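## Task

On the back of the server ahead, the fourth power supply counting from the left is only partly seated in its bay. Push it fully home so its release lever snaps back and it locks. Do not plug anything into its power inlet. The other protruding power supply is for a separate job: do not touch it and never push it in. Never unplug any other power supply. Every other power supply, spares included, and the loose parts tray on the shelf must stay exactly as they are. The work area runs from the service shelf in front of the robot to the power supply bays, across the shelf's full width, from the shelf surface upward. At the end the gripper must be open and away from the unit; it only counts if the supply stays latched without the robot holding it.

## Robot and tools

Robot: a single six-joint arm with a two-finger gripper. There is only one arm, so every command row covers that arm alone.

Scene frame: origin on the table surface directly beneath the arm base; +z up; +y to the left when facing along +x. The base may sit slightly tilted. Reported gripper positions are in metres and orientation as a wxyz quaternion; velocities in m/s and rad/s. The reported hand position can be somewhat wrong, especially when the arm is stretched far out.

Gripper geometry: fingers point along the gripper's own +z and open/close along its y. end_effector_position is the spot between the pads when closed; fingertips extend about 33 mm past it when closed, about 9 mm when fully open. Closing moves the tips roughly 24 mm further out, so keep clearance above surfaces.

Tool execute_actions, argument actions: a list holding at most one item, or empty. An empty list ({"actions": []}) only reports the current state. An item with rows is a motion: rows is a list of 1 to 15 rows, steps is 1 to 15 (default 15), each step lasting 1/30 s; each row applies for one step and the final row repeats to fill remaining steps. An item with only steps (up to 300) is a pause that ends once that many steps have elapsed since the previous result. Optional pictures (boolean) chooses whether camera images come back; by default they do. A rejected call does nothing to the robot.

Each row has 9 numbers in this order: joint_1 waist, joint_2 shoulder, joint_3 elbow, joint_4 forearm roll, joint_5 wrist pitch, joint_6 wrist roll, then gripper position, gripper force_limit, gripper speed. The six joint values are absolute target angles in radians, in the same convention as the Joint positions line, not offsets. Ranges: waist, shoulder, forearm roll, wrist pitch and wrist roll -6.283 to 6.283; elbow -2.792 to 2.792. A target more than 0.010 rad beyond a range end and further out than the current angle is refused; real ends may differ by up to 0.010 rad, and an overreaching target is clipped at the real end, reported as "joint sent to its limit" (possibly referring to an earlier move still running).

Gripper values are scaled -1 to 1. position: +1 fully open (140 mm), about -0.8 pads touching, -1 closes until blocked. force_limit: about 14 N at -1, 60 N at 0, 107 N at +1. speed: about 30 mm/s at -1, 140 at 0, 250 at +1. For pushing a power supply, the gripper can stay closed or open; gripping is not required.

Motion limits: joint targets advance at most 2.09 rad/s (waist, shoulder), 3.14 (elbow), 3.93 (wrist joints), taking 0.3 s to accelerate, all joints synchronised. Each step the target is held within 0.456 rad (waist, shoulder), 0.683 (elbow), 0.854 (wrist joints) of the measured angle, and scaled back if it would put the gripper more than 70 mm from where it is. So large moves need several calls. Between calls the arm continues toward the last row until it nearly stops or is blocked; pressing further needs a fresh action.

Result lines: gripper pose and velocities; Joint positions and Joint velocities (rad, rad/s, column order); joint torques (offset, scaled and noisy, useful for spotting contact); gripper object_status (0 moving, 1 blocked while opening, 2 blocked while closing = holding, 3 reached target or pads met) and position_measured in counts (3 open, 230 pads together, nonlinear). "joint command not followed" means the clearance check altered targets; HELD marks steps where your row was partly or wholly not sent. MOTOR HOT warns of heating; an OVER-TEMPERATURE FAULT brakes the arm.

Faults: contact torque at a joint's load limit (waist 309, shoulder 309, elbow 145, wrist joints 40.9 N m) or an external force of 144 N anywhere on the arm stops it for 10 s and drops the rest of the call. Push the supply with steady moderate force in small increments, watching torques, rather than ramming it.

Tool zoom_image: camera is cam_head_left, cam_head_right or cam_wrist; region [x0, y0, x1, y1] in image pixels from the top-left, at most 504 by 504. All three images are 672x504. Calibration (intrinsics K, distortion, T_world_to_cam) is given per camera; fixed cameras may be off by a couple of degrees and several millimetres, and the wrist camera's pose follows the joint readings.

Tool finished_scene, argument scene: the number of the current scene. It ends that scene irreversibly, reports success and gives the next task. Replying without any tool call ends everything.

Avoid: pushing the other protruding supply, tugging any plug, bumping the loose tray or spare supplies, knocking anything out of the work area (this ends the scene), drops and hard impacts. Finish by opening and withdrawing the gripper so the latched supply stands on its own.

Each tool is called after "Request:" as a command line: name --argument value for each argument, lists and objects as JSON in quotes; but a table of rows of numbers goes row by row, as --pt "numbers of a row", without its own name.

## Session

I'll start by looking at the current state.

Request:
execute_actions --actions '[]'

Scene clock: 0.00 s of 5100.00 s.
end_effector_position=(+0.2456, +0.3237, +0.3245) position_measured=3 object_status=3 end_effector_quat_wxyz=(-0.095, -0.338, +0.717, +0.602) end_effector_velocity=(+0.000, -0.000, +0.000) end_effector_angular_velocity=(-0.000, +0.000, -0.001)
Joint positions: [0.104 0.043 2.295 1.    1.754 3.535]
Joint velocities: [-0.001 -0.    -0.    -0.     0.001  0.001]
Joint torques (N m, as the joint torque sensors report them, + toward a larger angle): no reading

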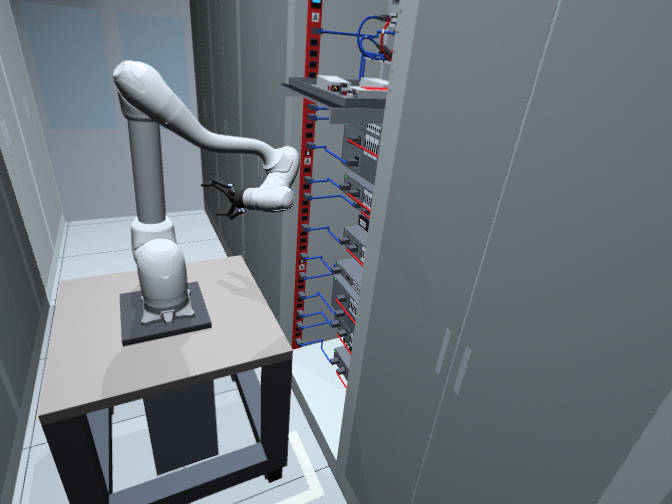

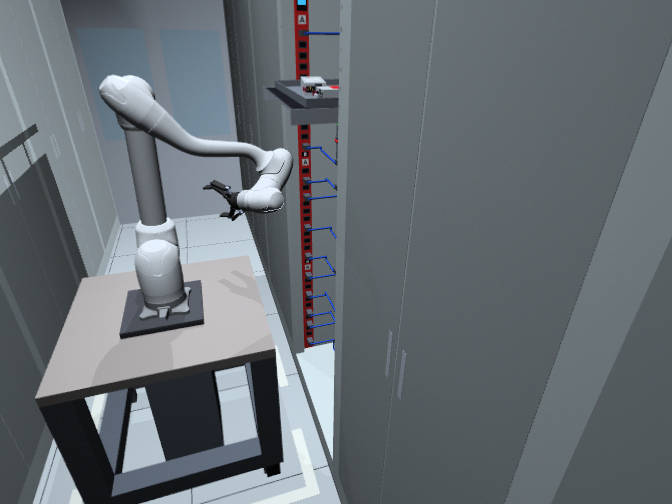

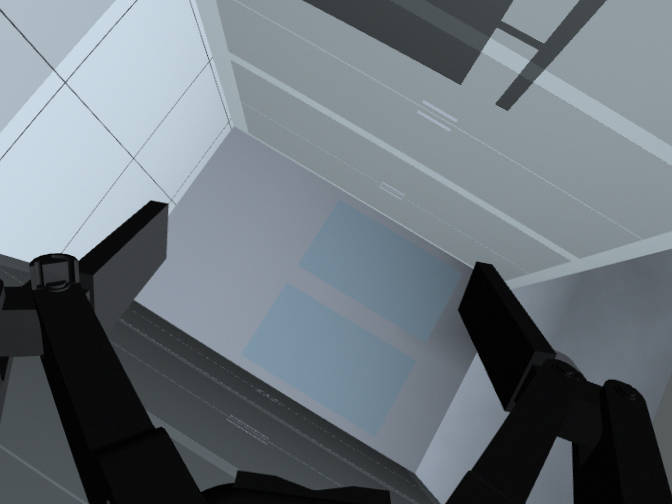

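Request:
zoom_image --camera "cam_head_left" --region '[260, 0, 420, 120]'

Request:
zoom_image --camera "cam_head_right" --region '[240, 0, 400, 120]'

Region (260, 0, 420, 120) of cam_head_left's 672x504 image, scaled by 3.150, with more detail than that image has; it fills the top 378 rows of this view, and the rest is white.

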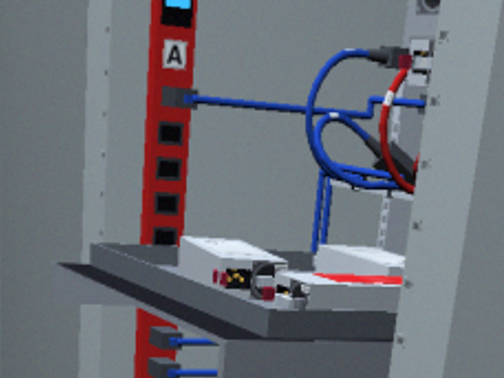

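Region (240, 0, 400, 120) of cam_head_right's 672x504 image, scaled by 3.150, with more detail than that image has; it fills the top 378 rows of this view, and the rest is white.

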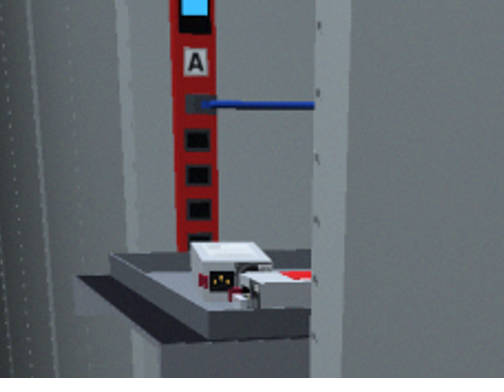

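Request:
execute_actions --actions '[{"rows": [[0.104, -0.35, 2.25, 1.0, 1.754, 2.8, 1, 0, 0]], "steps": 15}]' --pictures false

Scene clock: 62.03 s of 5100.00 s.
end_effector_position=(+0.1858, +0.3204, +0.4308) position_measured=3 object_status=3 end_effector_quat_wxyz=(-0.246, +0.683, -0.504, -0.468) end_effector_velocity=(-0.055, -0.003, +0.062) end_effector_angular_velocity=(+0.199, -0.661, +0.211)
Joint positions: [ 0.104 -0.345  2.251  1.     1.754  2.811]
Joint velocities: [ 0.002 -0.252 -0.027 -0.001 -0.001 -0.473]
Joint torques (N m, as the joint torque sensors report them, + toward a larger angle): [ -8.96  31.74 -30.93   3.63  -0.05   0.3 ]
Steps of this call (steps 1 to 90: nothing new was sent; then 58.53 s passed at rest; steps 91 to 105: all 15 steps of this action). Readings (joint positions | what the end effector reports):
91: [0.104 0.042 2.295 1.000 1.754 3.535] | position_measured=3 object_status=3
92: [0.104 0.039 2.295 1.000 1.754 3.528] | position_measured=3 object_status=3
94: [0.104 0.010 2.291 1.000 1.754 3.472] | position_measured=3 object_status=3
98: [0.104 -0.134 2.274 1.000 1.754 3.204] | position_measured=3 object_status=3
105: the state above

Request:
execute_actions --actions '[{"rows": [[0.05, -0.55, 1.45, 1.0, 1.754, 1.571, 1, 0, 0]], "steps": 15}]' --pictures false

Request:
execute_actions --actions '[{"steps": 20}]' --pictures false

Scene clock: 66.83 s of 5100.00 s.
end_effector_position=(+0.2418, +0.3169, +0.6370) position_measured=3 object_status=3 end_effector_quat_wxyz=(-0.436, +0.855, -0.214, -0.182) end_effector_velocity=(+0.008, -0.013, +0.478) end_effector_angular_velocity=(+0.201, -2.161, +0.711)
Joint positions: [ 0.078 -0.448  1.868  1.     1.754  2.272]
Joint velocities: [-0.053 -0.199 -0.825 -0.     0.    -1.382]
Joint torques (N m, as the joint torque sensors report them, + toward a larger angle): [ -0.93   1.48 -38.12   4.73  -0.39   0.28]
Steps of this call (steps 1 to 30: the robot went on to your last target; steps 31 to 120: nothing new was sent; then 0.30 s passed at rest; steps 121 to 135: all 15 steps of this action). Readings (joint positions | what the end effector reports):
121: [0.104 -0.350 2.250 1.000 1.754 2.800] | position_measured=3 object_status=3
122: [0.104 -0.351 2.245 1.000 1.754 2.793] | position_measured=3 object_status=3
124: [0.100 -0.364 2.200 1.000 1.754 2.737] | position_measured=3 object_status=3
128: [0.091 -0.399 2.071 1.000 1.754 2.576] | position_measured=3 object_status=3
135: the state above

Scene clock: 67.50 s of 5100.00 s.
end_effector_position=(+0.1763, +0.3099, +0.8778) position_measured=3 object_status=3 end_effector_quat_wxyz=(-0.436, +0.852, +0.199, +0.211) end_effector_velocity=(-0.001, +0.000, +0.004) end_effector_angular_velocity=(-0.000, -0.009, +0.000)
Joint positions: [ 0.05  -0.55   1.45   1.     1.754  1.571]
Joint velocities: [ 0.    -0.    -0.008 -0.    -0.    -0.001]
Joint torques (N m, as the joint torque sensors report them, + toward a larger angle): [ -2.97  21.11 -25.43   3.56  -1.8   -0.27]
Steps of this call (steps 1 to 20: the robot went on to your last target). Readings (joint positions | what the end effector reports):
1: [0.076 -0.455 1.840 1.000 1.754 2.226] | position_measured=3 object_status=3
2: [0.074 -0.462 1.813 1.000 1.754 2.179] | position_measured=3 object_status=3
4: [0.071 -0.475 1.758 1.000 1.754 2.087] | position_measured=3 object_status=3
8: [0.063 -0.502 1.649 1.000 1.754 1.904] | position_measured=3 object_status=3
20: the state above

Request:
execute_actions --actions '[{"rows": [[0.05, -0.55, 1.45, 0.0, 0.671, 1.571, 1, 0, 0]], "steps": 15}]' --pictures false

Request:
execute_actions --actions '[{"steps": 25}]'

Scene clock: 72.33 s of 5100.00 s.
end_effector_position=(+0.3695, +0.1885, +0.9068) position_measured=3 object_status=3 end_effector_quat_wxyz=(-0.249, +0.848, +0.043, +0.465) end_effector_velocity=(+0.337, -0.370, +0.199) end_effector_angular_velocity=(-0.494, -1.077, -1.162)
Joint positions: [ 0.05  -0.55   1.45   0.51   1.238  1.571]
Joint velocities: [-0.001  0.    -0.    -1.11  -1.233  0.   ]
Joint torques (N m, as the joint torque sensors report them, + toward a larger angle): [ -1.17  19.   -30.57   4.45  -2.62   0.17]
Steps of this call (steps 1 to 30: the robot went on to your last target; steps 31 to 120: nothing new was sent; then 0.33 s passed at rest; steps 121 to 135: all 15 steps of this action). Readings (joint positions | what the end effector reports):
121: [0.050 -0.550 1.450 1.000 1.754 1.571] | position_measured=3 object_status=3
122: [0.050 -0.550 1.450 0.993 1.747 1.571] | position_measured=3 object_status=3
124: [0.050 -0.550 1.450 0.937 1.691 1.571] | position_measured=3 object_status=3
128: [0.050 -0.550 1.450 0.773 1.527 1.571] | position_measured=3 object_status=3
135: the state above

Scene clock: 73.17 s of 5100.00 s.
end_effector_position=(+0.4466, +0.0351, +1.0540) position_measured=3 object_status=3 end_effector_quat_wxyz=(-0.000, +0.707, +0.000, +0.707) end_effector_velocity=(+0.001, -0.000, -0.000) end_effector_angular_velocity=(-0.000, +0.001, -0.000)
Joint positions: [ 0.05  -0.55   1.45   0.     0.671  1.571]
Joint velocities: [-0.     0.001 -0.     0.    -0.    -0.   ]
Joint torques (N m, as the joint torque sensors report them, + toward a larger angle): [ -1.66  18.07 -32.16   3.61  -2.94   0.33]
Steps of this call (steps 1 to 25: the robot went on to your last target). Readings (joint positions | what the end effector reports):
1: [0.050 -0.550 1.450 0.472 1.196 1.571] | position_measured=3 object_status=3
2: [0.050 -0.550 1.450 0.434 1.154 1.571] | position_measured=3 object_status=3
4: [0.050 -0.550 1.450 0.358 1.068 1.571] | position_measured=3 object_status=3
8: [0.050 -0.550 1.450 0.201 0.894 1.571] | position_measured=3 object_status=3
25: the state above
camera_calibration (this result's frames):
cam_wrist: T_world_to_cam=[[-0.00522724, -0.978557, 0.205909, -0.185599], [-0.414961, -0.185224, -0.890786, 1.13708], [0.909824, -0.0901006, -0.405095, 0.212117], [0, 0, 0, 1]] pos_world=[0.277885, 0.0481069, 1.13704]

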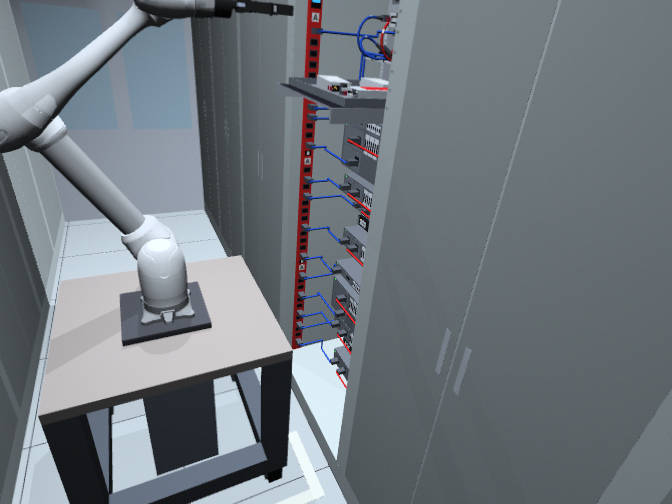

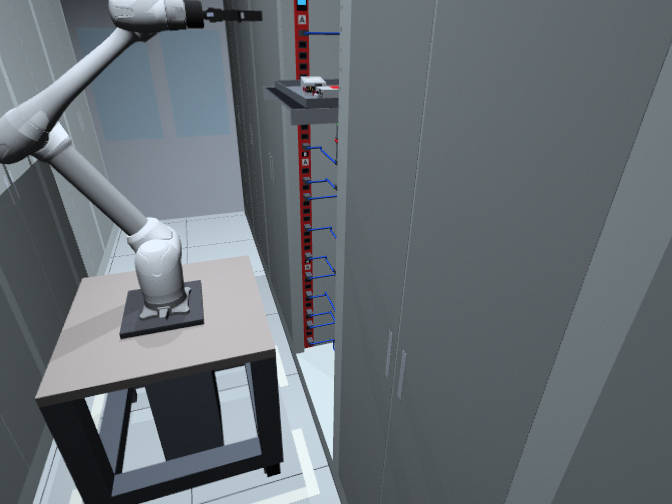

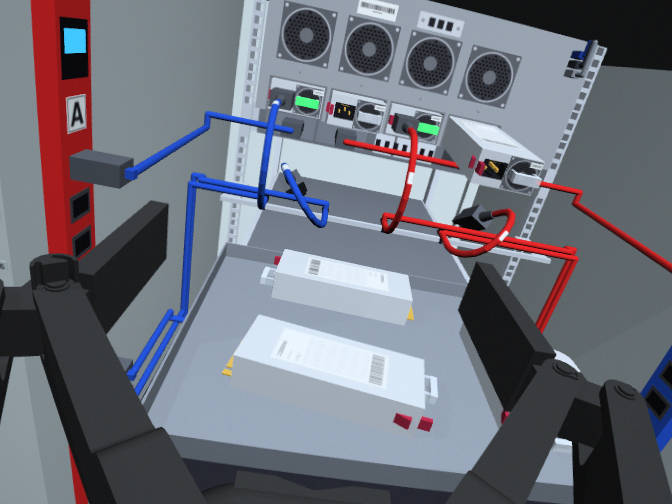

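Request:
zoom_image --camera "cam_wrist" --region '[240, 40, 620, 280]'

Request:
zoom_image --camera "cam_wrist" --region '[430, 100, 570, 220]'

Region (240, 40, 620, 280) of cam_wrist's 672x504 image, scaled by 1.326, with more detail than that image has; it fills the top 318 rows of this view, and the rest is white.

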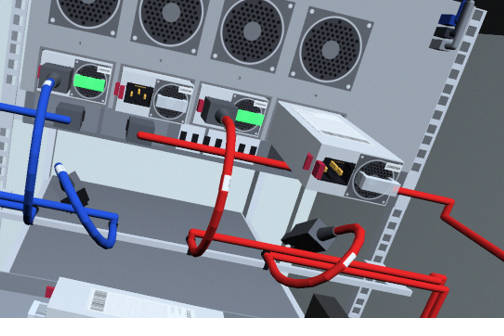

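Region (430, 100, 570, 220) of cam_wrist's 672x504 image, scaled by 3.600, with more detail than that image has; it fills the top 432 rows of this view, and the rest is white.

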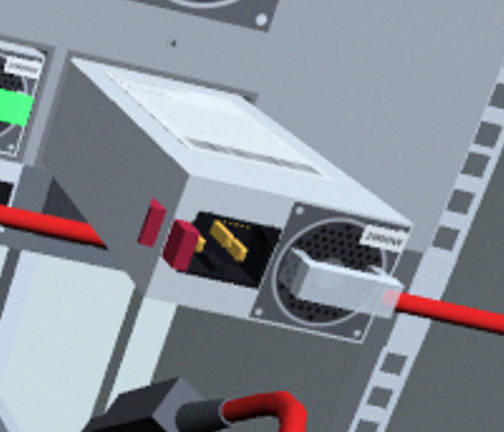

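Request:
execute_actions --actions '[{"rows": [[-0.6749, -0.2283, 1.2153, 1.0129, 0.8953, 0.7843, -1, 0, 0]], "steps": 15}]' --pictures false

Request:
execute_actions --actions '[{"steps": 30}]'

Scene clock: 134.47 s of 5100.00 s.
end_effector_position=(+0.5762, -0.0532, +1.0576) position_measured=104 object_status=0 end_effector_quat_wxyz=(-0.017, +0.735, +0.017, +0.677) end_effector_velocity=(+0.152, -0.390, +0.071) end_effector_angular_velocity=(+0.050, -0.123, -0.151)
Joint positions: [-0.364 -0.337  1.295  0.654  0.819  1.05 ]
Joint velocities: [-1.007  0.352 -0.258  1.154  0.244 -0.856]
Joint torques (N m, as the joint torque sensors report them, + toward a larger angle): [ -2.14  -0.99 -33.08   4.12  -2.58   0.66]
Steps of this call (steps 1 to 15: the robot went on to your last target; steps 16 to 100: nothing new was sent; then 57.47 s passed at rest; steps 101 to 115: all 15 steps of this action). Readings (joint positions | what the end effector reports):
101: [0.050 -0.550 1.450 0.000 0.671 1.571] | position_measured=3 object_status=0
102: [0.047 -0.548 1.448 0.007 0.673 1.564] | position_measured=6 object_status=0
104: [0.017 -0.527 1.433 0.063 0.687 1.513] | position_measured=21 object_status=0
108: [-0.113 -0.442 1.372 0.306 0.746 1.308] | position_measured=51 object_status=0
115: the state above

Scene clock: 135.47 s of 5100.00 s.
end_effector_position=(+0.6000, -0.1900, +1.0900) position_measured=233 object_status=3 end_effector_quat_wxyz=(+0.000, +0.707, -0.000, +0.707) end_effector_velocity=(+0.000, -0.001, -0.001) end_effector_angular_velocity=(-0.000, +0.001, -0.001)
Joint positions: [-0.675 -0.228  1.215  1.013  0.895  0.784]
Joint velocities: [-0.001  0.001 -0.     0.     0.    -0.001]
Joint torques (N m, as the joint torque sensors report them, + toward a larger angle): [ -1.46 -13.61 -31.77   3.48  -2.38   0.34]
Steps of this call (steps 1 to 30: the robot went on to your last target). Readings (joint positions | what the end effector reports):
1: [-0.398 -0.325 1.286 0.693 0.828 1.021] | position_measured=112 object_status=0
2: [-0.431 -0.313 1.278 0.732 0.836 0.993] | position_measured=120 object_status=0
4: [-0.497 -0.291 1.261 0.807 0.852 0.937] | position_measured=135 object_status=0
8: [-0.620 -0.247 1.229 0.950 0.882 0.831] | position_measured=165 object_status=0
30: the state above
The arm was judged still, so your last target was given up. Only a new action makes it travel on or press farther. Fingers that are still opening or closing keep moving.
camera_calibration (this result's frames):
cam_wrist: T_world_to_cam=[[-0.00649565, -0.978493, 0.206176, -0.412035], [-0.415062, -0.184942, -0.890797, 1.19126], [0.90977, -0.0913621, -0.404934, 0.0665071], [0, 0, 0, 1]] pos_world=[0.431266, -0.176782, 1.17306]

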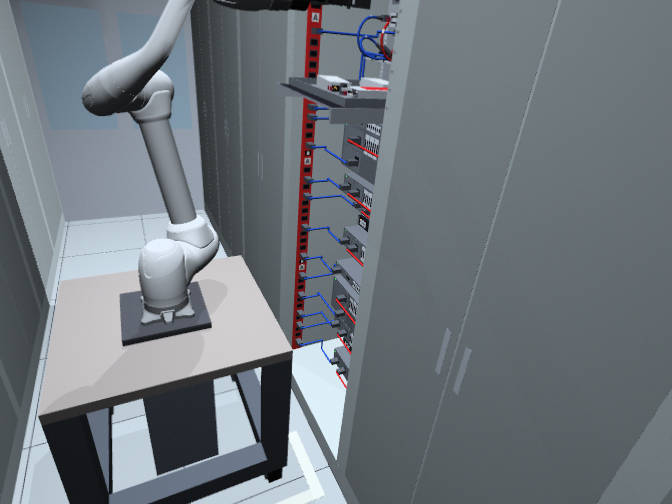

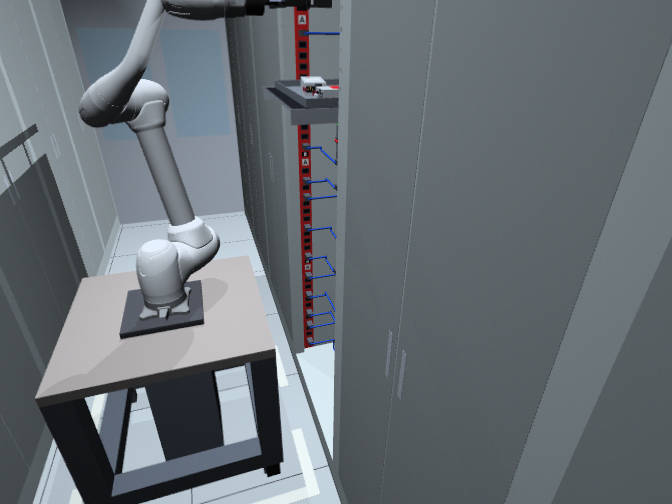

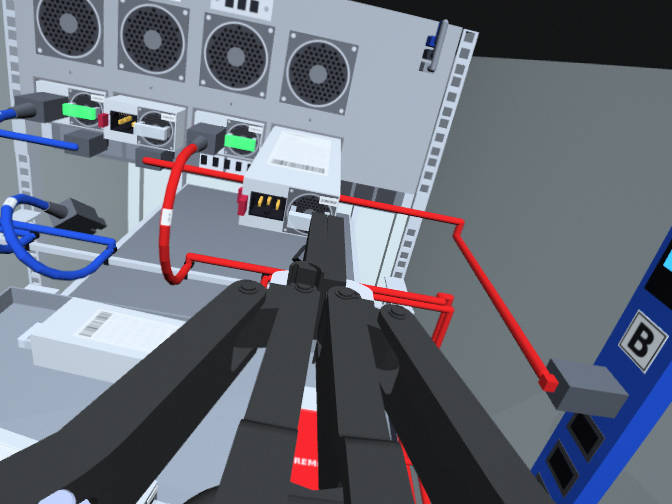

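Request:
zoom_image --camera "cam_wrist" --region '[220, 110, 370, 250]'

Region (220, 110, 370, 250) of cam_wrist's 672x504 image, scaled by 3.360, with more detail than that image has; it fills the top 470 rows of this view, and the rest is white.

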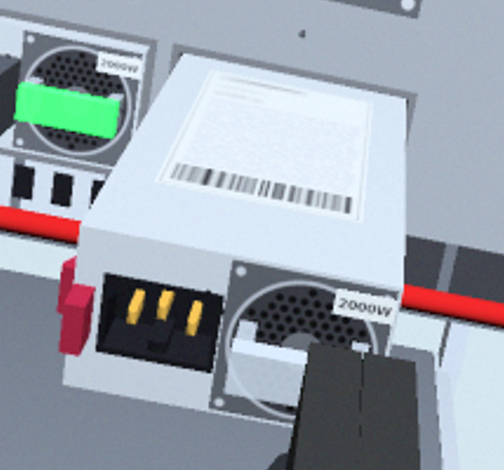

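Request:
execute_actions --actions '[{"rows": [[-0.6656, -0.2256, 1.2196, 1.0096, 0.8847, 0.7824, -1, 0, 0], [-0.6552, -0.2226, 1.2244, 1.0059, 0.8729, 0.7803, -1, 0, 0], [-0.6410, -0.2184, 1.2310, 1.0008, 0.8567, 0.7774, -1, 0, 0], [-0.6237, -0.2133, 1.2390, 0.9946, 0.8370, 0.7739, -1, 0, 0], [-0.6043, -0.2077, 1.2480, 0.9876, 0.8149, 0.7699, -1, 0, 0], [-0.5842, -0.2018, 1.2573, 0.9804, 0.7920, 0.7658, -1, 0, 0], [-0.5648, -0.1962, 1.2663, 0.9734, 0.7699, 0.7618, -1, 0, 0], [-0.5475, -0.1911, 1.2743, 0.9672, 0.7502, 0.7583, -1, 0, 0], [-0.5333, -0.1869, 1.2809, 0.9621, 0.7340, 0.7554, -1, 0, 0], [-0.5229, -0.1839, 1.2857, 0.9584, 0.7222, 0.7533, -1, 0, 0], [-0.5167, -0.1821, 1.2886, 0.9562, 0.7151, 0.7520, -1, 0, 0], [-0.5136, -0.1812, 1.2900, 0.9551, 0.7116, 0.7514, -1, 0, 0]], "steps": 15}]' --pictures false

Request:
execute_actions --actions '[{"steps": 12}]'

Scene clock: 255.97 s of 5100.00 s.
end_effector_position=(+0.6799, -0.1782, +1.0370) position_measured=233 object_status=3 end_effector_quat_wxyz=(+0.000, +0.707, -0.000, +0.707) end_effector_velocity=(+0.005, +0.007, +0.004) end_effector_angular_velocity=(-0.006, -0.016, -0.000)
Joint positions: [-0.514 -0.181  1.29   0.955  0.712  0.752]
Joint velocities: [ 0.023  0.     0.002 -0.004 -0.029 -0.005]
Joint torques (N m, as the joint torque sensors report them, + toward a larger angle): [ -4.22 -38.28 -42.19   4.04  -2.97   0.12]
Steps of this call (steps 1 to 90: nothing new was sent; then 117.00 s passed at rest; steps 91 to 105: all 15 steps of this action). Readings (joint positions | what the end effector reports):
91: [-0.675 -0.228 1.215 1.013 0.895 0.784] | position_measured=233 object_status=3
92: [-0.672 -0.228 1.217 1.012 0.892 0.784] | position_measured=233 object_status=3
94: [-0.657 -0.223 1.224 1.006 0.874 0.780] | position_measured=233 object_status=3
98: [-0.599 -0.206 1.251 0.985 0.808 0.769] | position_measured=233 object_status=3
105: the state above

Scene clock: 256.37 s of 5100.00 s.
end_effector_position=(+0.6800, -0.1781, +1.0369) position_measured=233 object_status=3 end_effector_quat_wxyz=(+0.000, +0.707, -0.000, +0.707) end_effector_velocity=(+0.000, -0.000, -0.001) end_effector_angular_velocity=(-0.001, +0.001, +0.000)
Joint positions: [-0.514 -0.181  1.29   0.955  0.712  0.751]
Joint velocities: [ 0.     0.     0.001 -0.     0.    -0.001]
Joint torques (N m, as the joint torque sensors report them, + toward a larger angle): [ -0.77 -21.92 -35.08   3.44  -2.19   0.27]
Steps of this call (steps 1 to 12: the robot went on to your last target). Readings (joint positions | what the end effector reports):
1: [-0.514 -0.181 1.290 0.955 0.712 0.751] | position_measured=233 object_status=3
2: [-0.514 -0.181 1.290 0.955 0.712 0.751] | position_measured=233 object_status=3
4: [-0.514 -0.181 1.290 0.955 0.712 0.751] | position_measured=233 object_status=3
8: [-0.514 -0.181 1.290 0.955 0.712 0.751] | position_measured=233 object_status=3
12: the state above
camera_calibration (this result's frames):
cam_wrist: T_world_to_cam=[[-0.006528, -0.978527, 0.206014, -0.388735], [-0.41511, -0.184777, -0.890809, 1.17947], [0.909748, -0.0913336, -0.404991, -0.0266349], [0, 0, 0, 1]] pos_world=[0.511302, -0.164883, 1.11998]

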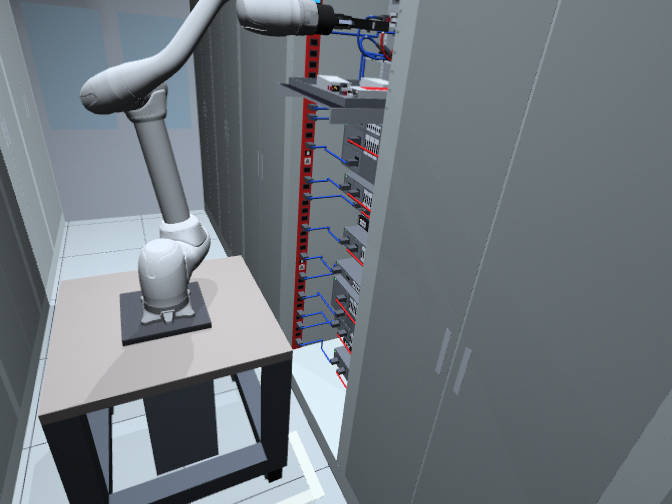

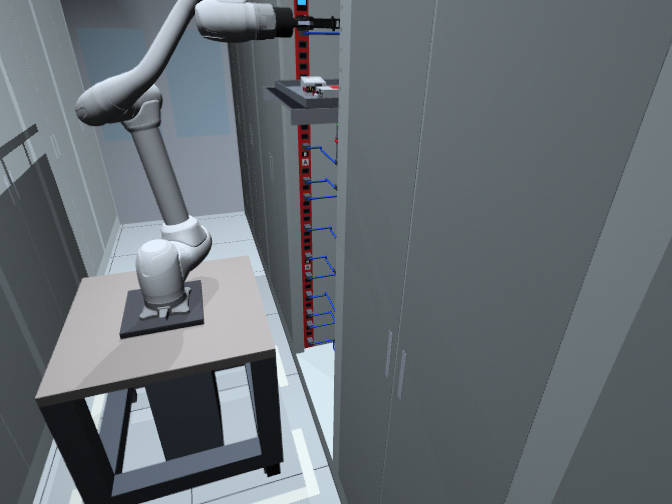

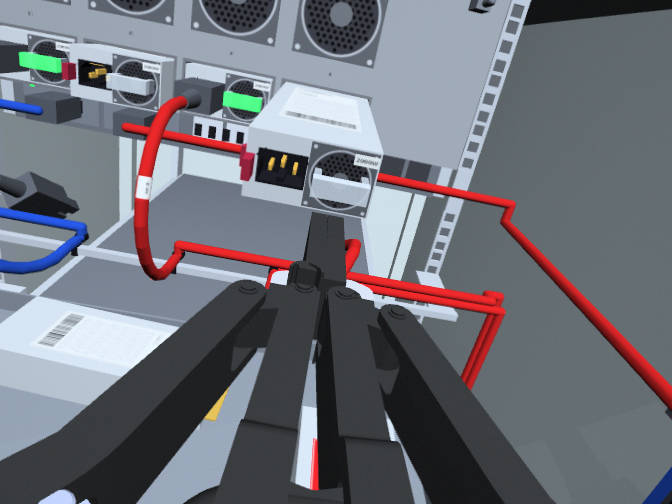

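Request:
zoom_image --camera "cam_wrist" --region '[225, 70, 405, 240]'

Region (225, 70, 405, 240) of cam_wrist's 672x504 image, scaled by 2.800, with more detail than that image has.

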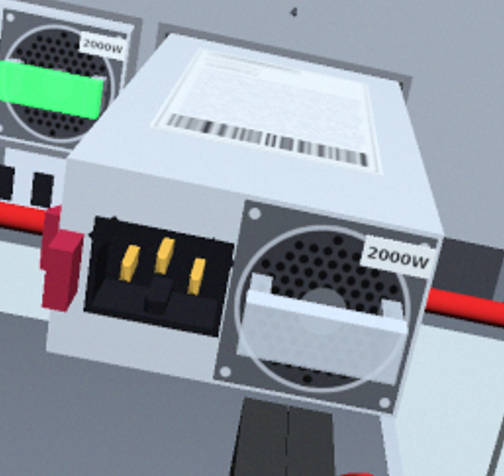

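Request:
execute_actions --actions '[{"rows": [[-0.5126, -0.1803, 1.2897, 0.9546, 0.7105, 0.7514, -1, 0, 0], [-0.5104, -0.1784, 1.2892, 0.9536, 0.7081, 0.7515, -1, 0, 0], [-0.5072, -0.1755, 1.2884, 0.9522, 0.7045, 0.7516, -1, 0, 0], [-0.5040, -0.1727, 1.2876, 0.9507, 0.7010, 0.7516, -1, 0, 0], [-0.5008, -0.1698, 1.2868, 0.9492, 0.6974, 0.7517, -1, 0, 0], [-0.4976, -0.1664, 1.2841, 0.9465, 0.6947, 0.7535, -1, 0, 0], [-0.4945, -0.1631, 1.2814, 0.9437, 0.6920, 0.7552, -1, 0, 0], [-0.4913, -0.1597, 1.2787, 0.9410, 0.6894, 0.7570, -1, 0, 0], [-0.4882, -0.1563, 1.2760, 0.9382, 0.6867, 0.7588, -1, 0, 0], [-0.4850, -0.1530, 1.2733, 0.9355, 0.6840, 0.7605, -1, 0, 0], [-0.4821, -0.1499, 1.2708, 0.9330, 0.6815, 0.7622, -1, 0, 0], [-0.4797, -0.1473, 1.2687, 0.9308, 0.6795, 0.7635, -1, 0, 0], [-0.4780, -0.1455, 1.2672, 0.9294, 0.6780, 0.7645, -1, 0, 0], [-0.4770, -0.1444, 1.2664, 0.9285, 0.6772, 0.7650, -1, 0, 0], [-0.4765, -0.1439, 1.2660, 0.9281, 0.6768, 0.7653, -1, 0, 0]], "steps": 15}]' --pictures false

Request:
execute_actions --actions '[{"steps": 12}]'

Scene clock: 326.77 s of 5100.00 s.
end_effector_position=(+0.7077, -0.1782, +1.0340) position_measured=233 object_status=3 end_effector_quat_wxyz=(+0.000, +0.707, -0.000, +0.707) end_effector_velocity=(+0.030, +0.001, -0.000) end_effector_angular_velocity=(-0.000, -0.000, +0.001)
Joint positions: [-0.478 -0.146  1.267  0.929  0.678  0.764]
Joint velocities: [ 0.039  0.041 -0.033 -0.033 -0.032  0.021]
Joint torques (N m, as the joint torque sensors report them, + toward a larger angle): [  2.59 -29.57 -35.48   3.57  -2.32   0.58]
Steps of this call (steps 1 to 15: the robot went on to your last target; steps 16 to 100: nothing new was sent; then 66.57 s passed at rest; steps 101 to 115: all 15 steps of this action). Readings (joint positions | what the end effector reports):
101: [-0.514 -0.181 1.290 0.955 0.712 0.751] | position_measured=233 object_status=3
102: [-0.513 -0.181 1.290 0.955 0.711 0.751] | position_measured=233 object_status=3
104: [-0.510 -0.178 1.289 0.953 0.707 0.751] | position_measured=233 object_status=3
108: [-0.497 -0.166 1.284 0.946 0.695 0.753] | position_measured=233 object_status=3
115: the state above

Scene clock: 327.17 s of 5100.00 s.
end_effector_position=(+0.7089, -0.1782, +1.0340) position_measured=233 object_status=3 end_effector_quat_wxyz=(+0.000, +0.707, -0.000, +0.707) end_effector_velocity=(+0.001, -0.000, -0.002) end_effector_angular_velocity=(+0.002, +0.002, +0.000)
Joint positions: [-0.477 -0.144  1.266  0.928  0.677  0.765]
Joint velocities: [ 0.001  0.002  0.001 -0.    -0.001  0.   ]
Joint torques (N m, as the joint torque sensors report them, + toward a larger angle): [ -1.13 -25.58 -35.95   3.64  -2.43   0.37]
Steps of this call (steps 1 to 12: the robot went on to your last target). Readings (joint positions | what the end effector reports):
1: [-0.477 -0.144 1.267 0.929 0.677 0.765] | position_measured=233 object_status=3
2: [-0.477 -0.144 1.266 0.928 0.677 0.765] | position_measured=233 object_status=3
4: [-0.477 -0.144 1.266 0.928 0.677 0.765] | position_measured=233 object_status=3
8: [-0.477 -0.144 1.266 0.928 0.677 0.765] | position_measured=233 object_status=3
12: the state above
camera_calibration (this result's frames):
cam_wrist: T_world_to_cam=[[-0.0065685, -0.978526, 0.206019, -0.387994], [-0.415069, -0.184769, -0.89083, 1.18885], [0.909766, -0.0913634, -0.404942, -0.0541754], [0, 0, 0, 1]] pos_world=[0.540195, -0.164948, 1.11706]

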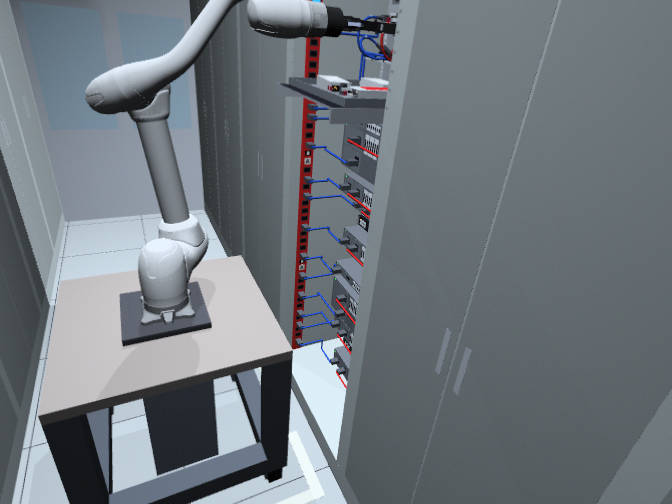

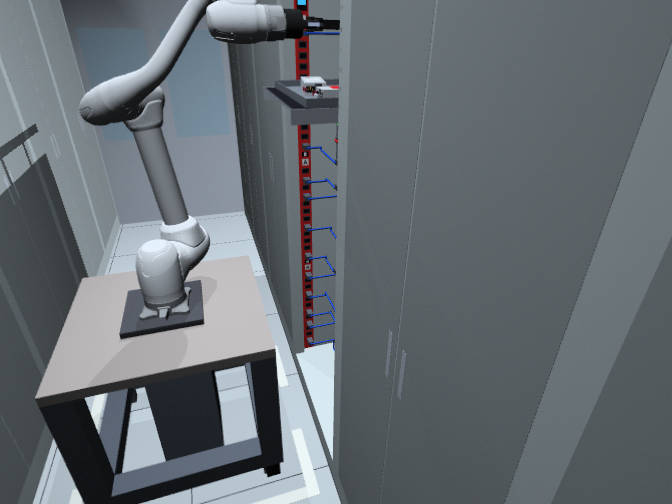

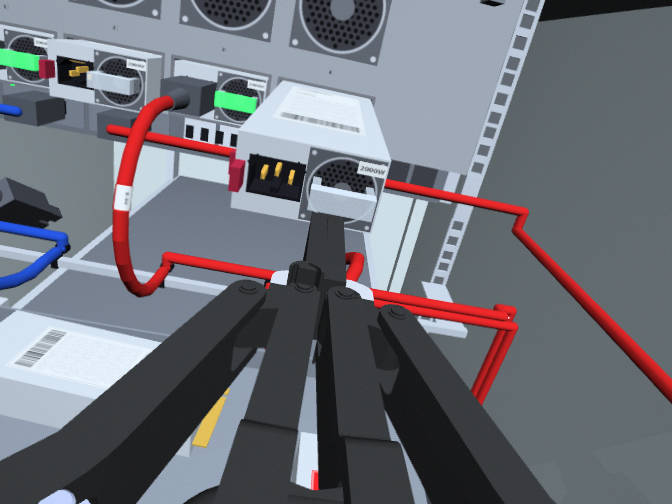

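Request:
zoom_image --camera "cam_wrist" --region '[220, 70, 410, 250]'

Region (220, 70, 410, 250) of cam_wrist's 672x504 image, scaled by 2.653, with more detail than that image has; it fills the top 477 rows of this view, and the rest is white.

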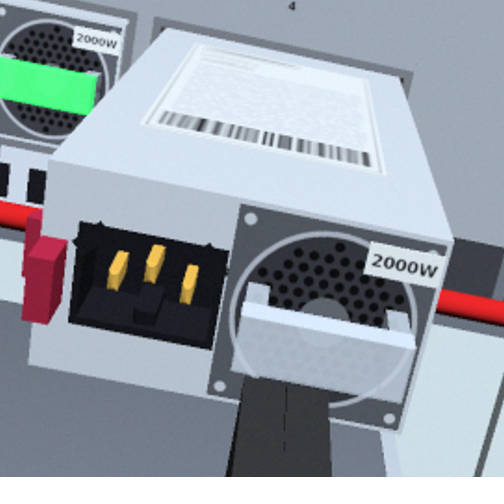

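Request:
execute_actions --actions '[{"rows": [[-0.4764, -0.1435, 1.2648, 0.9273, 0.6772, 0.7663, -1, 0, 0], [-0.4763, -0.1429, 1.2631, 0.9261, 0.6778, 0.7678, -1, 0, 0], [-0.4761, -0.1419, 1.2602, 0.9241, 0.6789, 0.7703, -1, 0, 0], [-0.4759, -0.1409, 1.2574, 0.9220, 0.6799, 0.7728, -1, 0, 0], [-0.4757, -0.1399, 1.2545, 0.9200, 0.6809, 0.7753, -1, 0, 0], [-0.4755, -0.1389, 1.2516, 0.9180, 0.6819, 0.7778, -1, 0, 0], [-0.4753, -0.1379, 1.2487, 0.9160, 0.6830, 0.7803, -1, 0, 0], [-0.4751, -0.1369, 1.2458, 0.9139, 0.6840, 0.7828, -1, 0, 0], [-0.4749, -0.1359, 1.2430, 0.9119, 0.6850, 0.7853, -1, 0, 0], [-0.4747, -0.1349, 1.2401, 0.9099, 0.6860, 0.7878, -1, 0, 0], [-0.4746, -0.1340, 1.2372, 0.9079, 0.6871, 0.7903, -1, 0, 0], [-0.4744, -0.1330, 1.2343, 0.9058, 0.6881, 0.7928, -1, 0, 0], [-0.4742, -0.1320, 1.2314, 0.9038, 0.6891, 0.7953, -1, 0, 0], [-0.4740, -0.1310, 1.2286, 0.9018, 0.6901, 0.7978, -1, 0, 0], [-0.4738, -0.1300, 1.2257, 0.8998, 0.6912, 0.8003, -1, 0, 0]], "steps": 15}]' --pictures false

Request:
execute_actions --actions '[{"rows": [[-0.4736, -0.1290, 1.2228, 0.8977, 0.6922, 0.8028, -1, 0, 0], [-0.4734, -0.1280, 1.2199, 0.8957, 0.6932, 0.8053, -1, 0, 0], [-0.4732, -0.1270, 1.2170, 0.8937, 0.6942, 0.8078, -1, 0, 0], [-0.4730, -0.1260, 1.2142, 0.8917, 0.6953, 0.8103, -1, 0, 0], [-0.4728, -0.1252, 1.2119, 0.8900, 0.6961, 0.8123, -1, 0, 0], [-0.4727, -0.1246, 1.2101, 0.8888, 0.6967, 0.8138, -1, 0, 0], [-0.4726, -0.1242, 1.2090, 0.8880, 0.6971, 0.8148, -1, 0, 0], [-0.4726, -0.1240, 1.2084, 0.8876, 0.6973, 0.8153, -1, 0, 0]], "steps": 15}]'

Scene clock: 349.07 s of 5100.00 s.
end_effector_position=(+0.7108, -0.1781, +1.0466) position_measured=233 object_status=3 end_effector_quat_wxyz=(+0.000, +0.707, +0.000, +0.707) end_effector_velocity=(+0.005, -0.000, +0.029) end_effector_angular_velocity=(+0.001, +0.001, -0.000)
Joint positions: [-0.474 -0.132  1.231  0.903  0.689  0.796]
Joint velocities: [ 0.006  0.03  -0.084 -0.059  0.03   0.073]
Joint torques (N m, as the joint torque sensors report them, + toward a larger angle): [ -1.66 -24.26 -36.35   4.08  -3.04   0.32]
Steps of this call (steps 1 to 15: the robot went on to your last target; steps 16 to 100: nothing new was sent; then 18.07 s passed at rest; steps 101 to 115: all 15 steps of this action). Readings (joint positions | what the end effector reports):
101: [-0.476 -0.144 1.266 0.928 0.677 0.765] | position_measured=233 object_status=3
102: [-0.476 -0.144 1.265 0.928 0.677 0.766] | position_measured=233 object_status=3
104: [-0.476 -0.143 1.262 0.925 0.678 0.769] | position_measured=233 object_status=3
108: [-0.475 -0.139 1.251 0.918 0.682 0.778] | position_measured=233 object_status=3
115: the state above

Scene clock: 349.57 s of 5100.00 s.
end_effector_position=(+0.7120, -0.1780, +1.0545) position_measured=233 object_status=3 end_effector_quat_wxyz=(+0.000, +0.707, -0.000, +0.707) end_effector_velocity=(+0.001, +0.000, -0.001) end_effector_angular_velocity=(-0.000, +0.001, +0.001)
Joint positions: [-0.473 -0.124  1.208  0.888  0.697  0.815]
Joint velocities: [ 0.001  0.     0.001 -0.     0.    -0.001]
Joint torques (N m, as the joint torque sensors report them, + toward a larger angle): [ -1.48 -29.06 -37.89   4.6   -3.56   0.32]
Steps of this call (steps 1 to 15: all 15 steps of this action). Readings (joint positions | what the end effector reports):
1: [-0.474 -0.131 1.228 0.901 0.690 0.798] | position_measured=233 object_status=3
2: [-0.474 -0.130 1.225 0.899 0.691 0.801] | position_measured=233 object_status=3
4: [-0.473 -0.128 1.219 0.895 0.693 0.806] | position_measured=233 object_status=3
8: [-0.473 -0.125 1.210 0.889 0.697 0.814] | position_measured=233 object_status=3
15: the state above
camera_calibration (this result's frames):
cam_wrist: T_world_to_cam=[[-0.00649318, -0.978497, 0.206158, -0.392254], [-0.415062, -0.184927, -0.890801, 1.2083], [0.90977, -0.0913526, -0.404936, -0.0486965], [0, 0, 0, 1]] pos_world=[0.543277, -0.164819, 1.13751]

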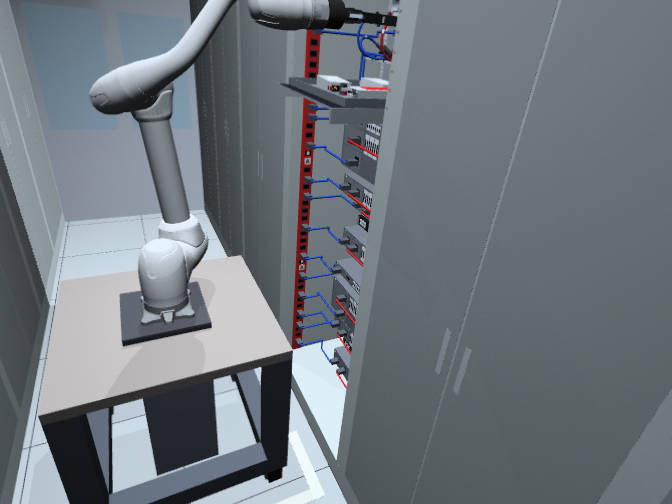

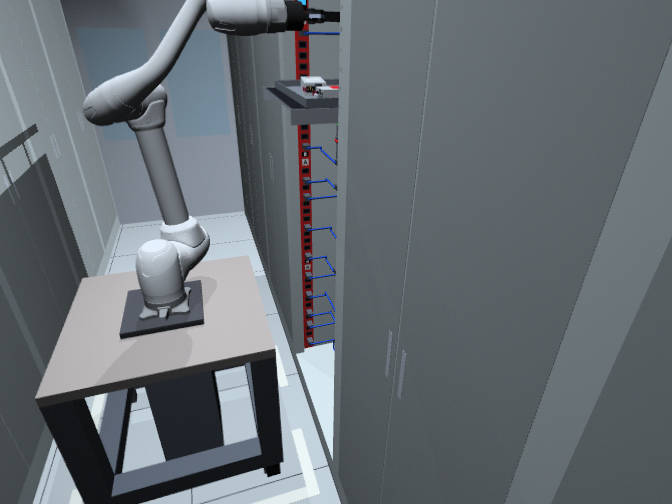

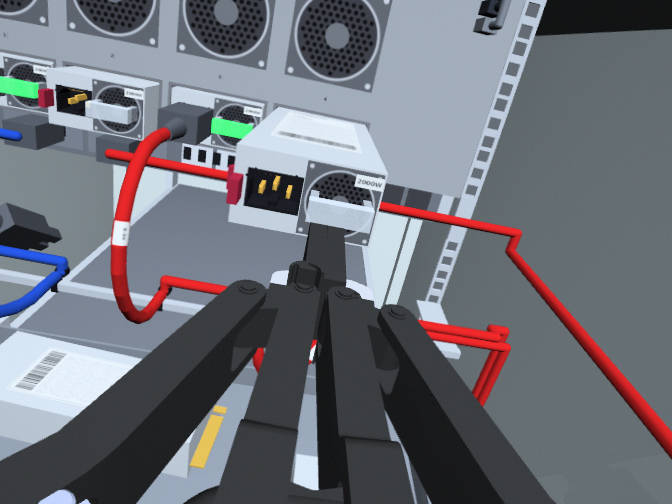

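Request:
zoom_image --camera "cam_wrist" --region '[220, 85, 410, 265]'

Region (220, 85, 410, 265) of cam_wrist's 672x504 image, scaled by 2.653, with more detail than that image has; it fills the top 477 rows of this view, and the rest is white.

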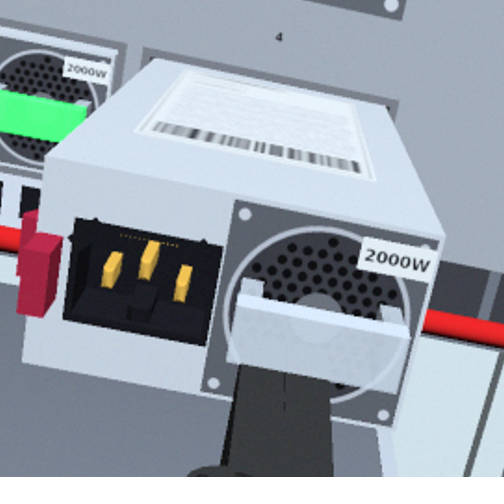

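Request:
execute_actions --actions '[{"rows": [[-0.47206, -0.12332, 1.20782, 0.88707, 0.69684, 0.81571, -1, 0, 0], [-0.47148, -0.12262, 1.20722, 0.88650, 0.69638, 0.81610, -1, 0, 0], [-0.47033, -0.12122, 1.20602, 0.88537, 0.69547, 0.81688, -1, 0, 0], [-0.46919, -0.11983, 1.20483, 0.88423, 0.69456, 0.81766, -1, 0, 0], [-0.46804, -0.11843, 1.20363, 0.88309, 0.69365, 0.81844, -1, 0, 0], [-0.46689, -0.11704, 1.20244, 0.88196, 0.69274, 0.81923, -1, 0, 0], [-0.46574, -0.11564, 1.20125, 0.88082, 0.69183, 0.82001, -1, 0, 0], [-0.46459, -0.11425, 1.20005, 0.87968, 0.69092, 0.82079, -1, 0, 0], [-0.46345, -0.11285, 1.19886, 0.87855, 0.69000, 0.82157, -1, 0, 0], [-0.46230, -0.11146, 1.19766, 0.87741, 0.68909, 0.82235, -1, 0, 0], [-0.46115, -0.11006, 1.19647, 0.87627, 0.68818, 0.82313, -1, 0, 0]], "steps": 13}]'

Scene clock: 399.87 s of 5100.00 s.
end_effector_position=(+0.7218, -0.1782, +1.0544) position_measured=233 object_status=3 end_effector_quat_wxyz=(+0.000, +0.707, -0.000, +0.707) end_effector_velocity=(+0.011, -0.001, -0.004) end_effector_angular_velocity=(+0.001, +0.004, -0.000)
Joint positions: [-0.461 -0.11   1.197  0.877  0.688  0.823]
Joint velocities: [ 0.011  0.015 -0.008 -0.011 -0.008  0.006]
Joint torques (N m, as the joint torque sensors report them, + toward a larger angle): [ -4.48 -38.07 -39.85   4.52  -3.52   0.34]
Steps of this call (steps 1 to 15: the robot went on to your last target; steps 16 to 100: nothing new was sent; then 46.53 s passed at rest; steps 101 to 113: all 13 steps of this action). Readings (joint positions | what the end effector reports):
101: [-0.473 -0.124 1.208 0.888 0.697 0.815] | position_measured=233 object_status=3
102: [-0.472 -0.124 1.208 0.887 0.697 0.816] | position_measured=233 object_status=3
104: [-0.471 -0.122 1.207 0.886 0.696 0.816] | position_measured=233 object_status=3
108: [-0.467 -0.117 1.202 0.882 0.693 0.819] | position_measured=233 object_status=3
113: the state above
camera_calibration (this result's frames):
cam_wrist: T_world_to_cam=[[-0.00652111, -0.978525, 0.206024, -0.392158], [-0.415187, -0.184781, -0.890773, 1.21234], [0.909713, -0.0913473, -0.405066, -0.0574259], [0, 0, 0, 1]] pos_world=[0.553033, -0.164963, 1.13746]

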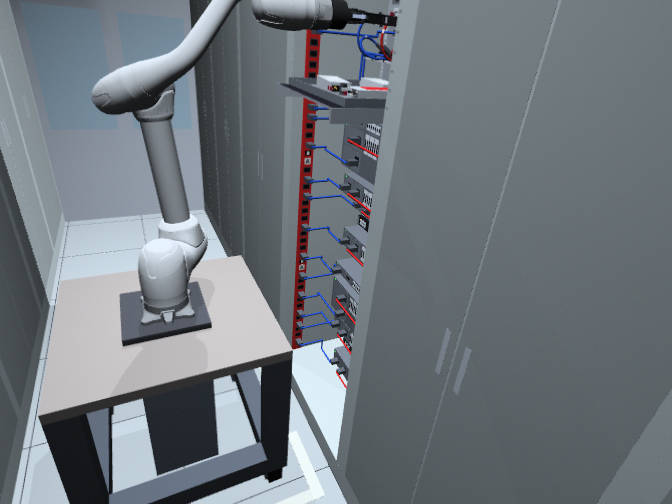

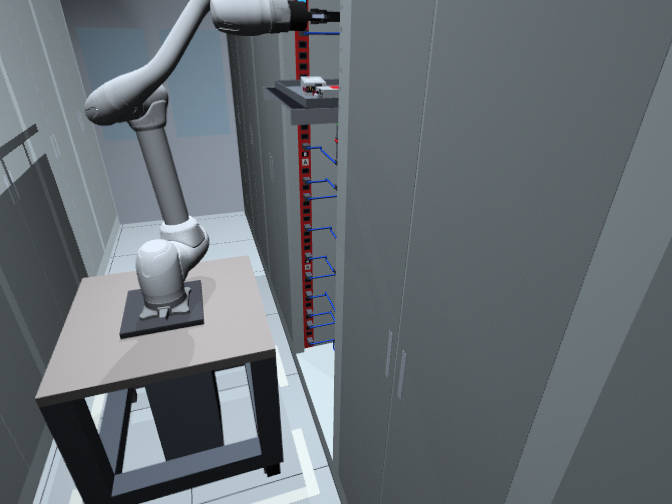

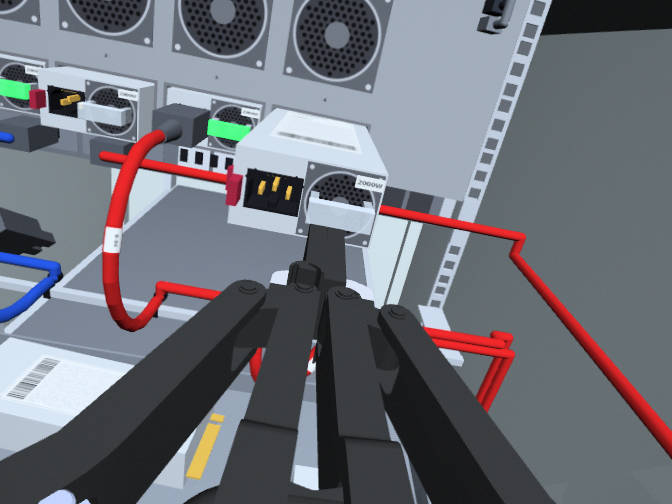

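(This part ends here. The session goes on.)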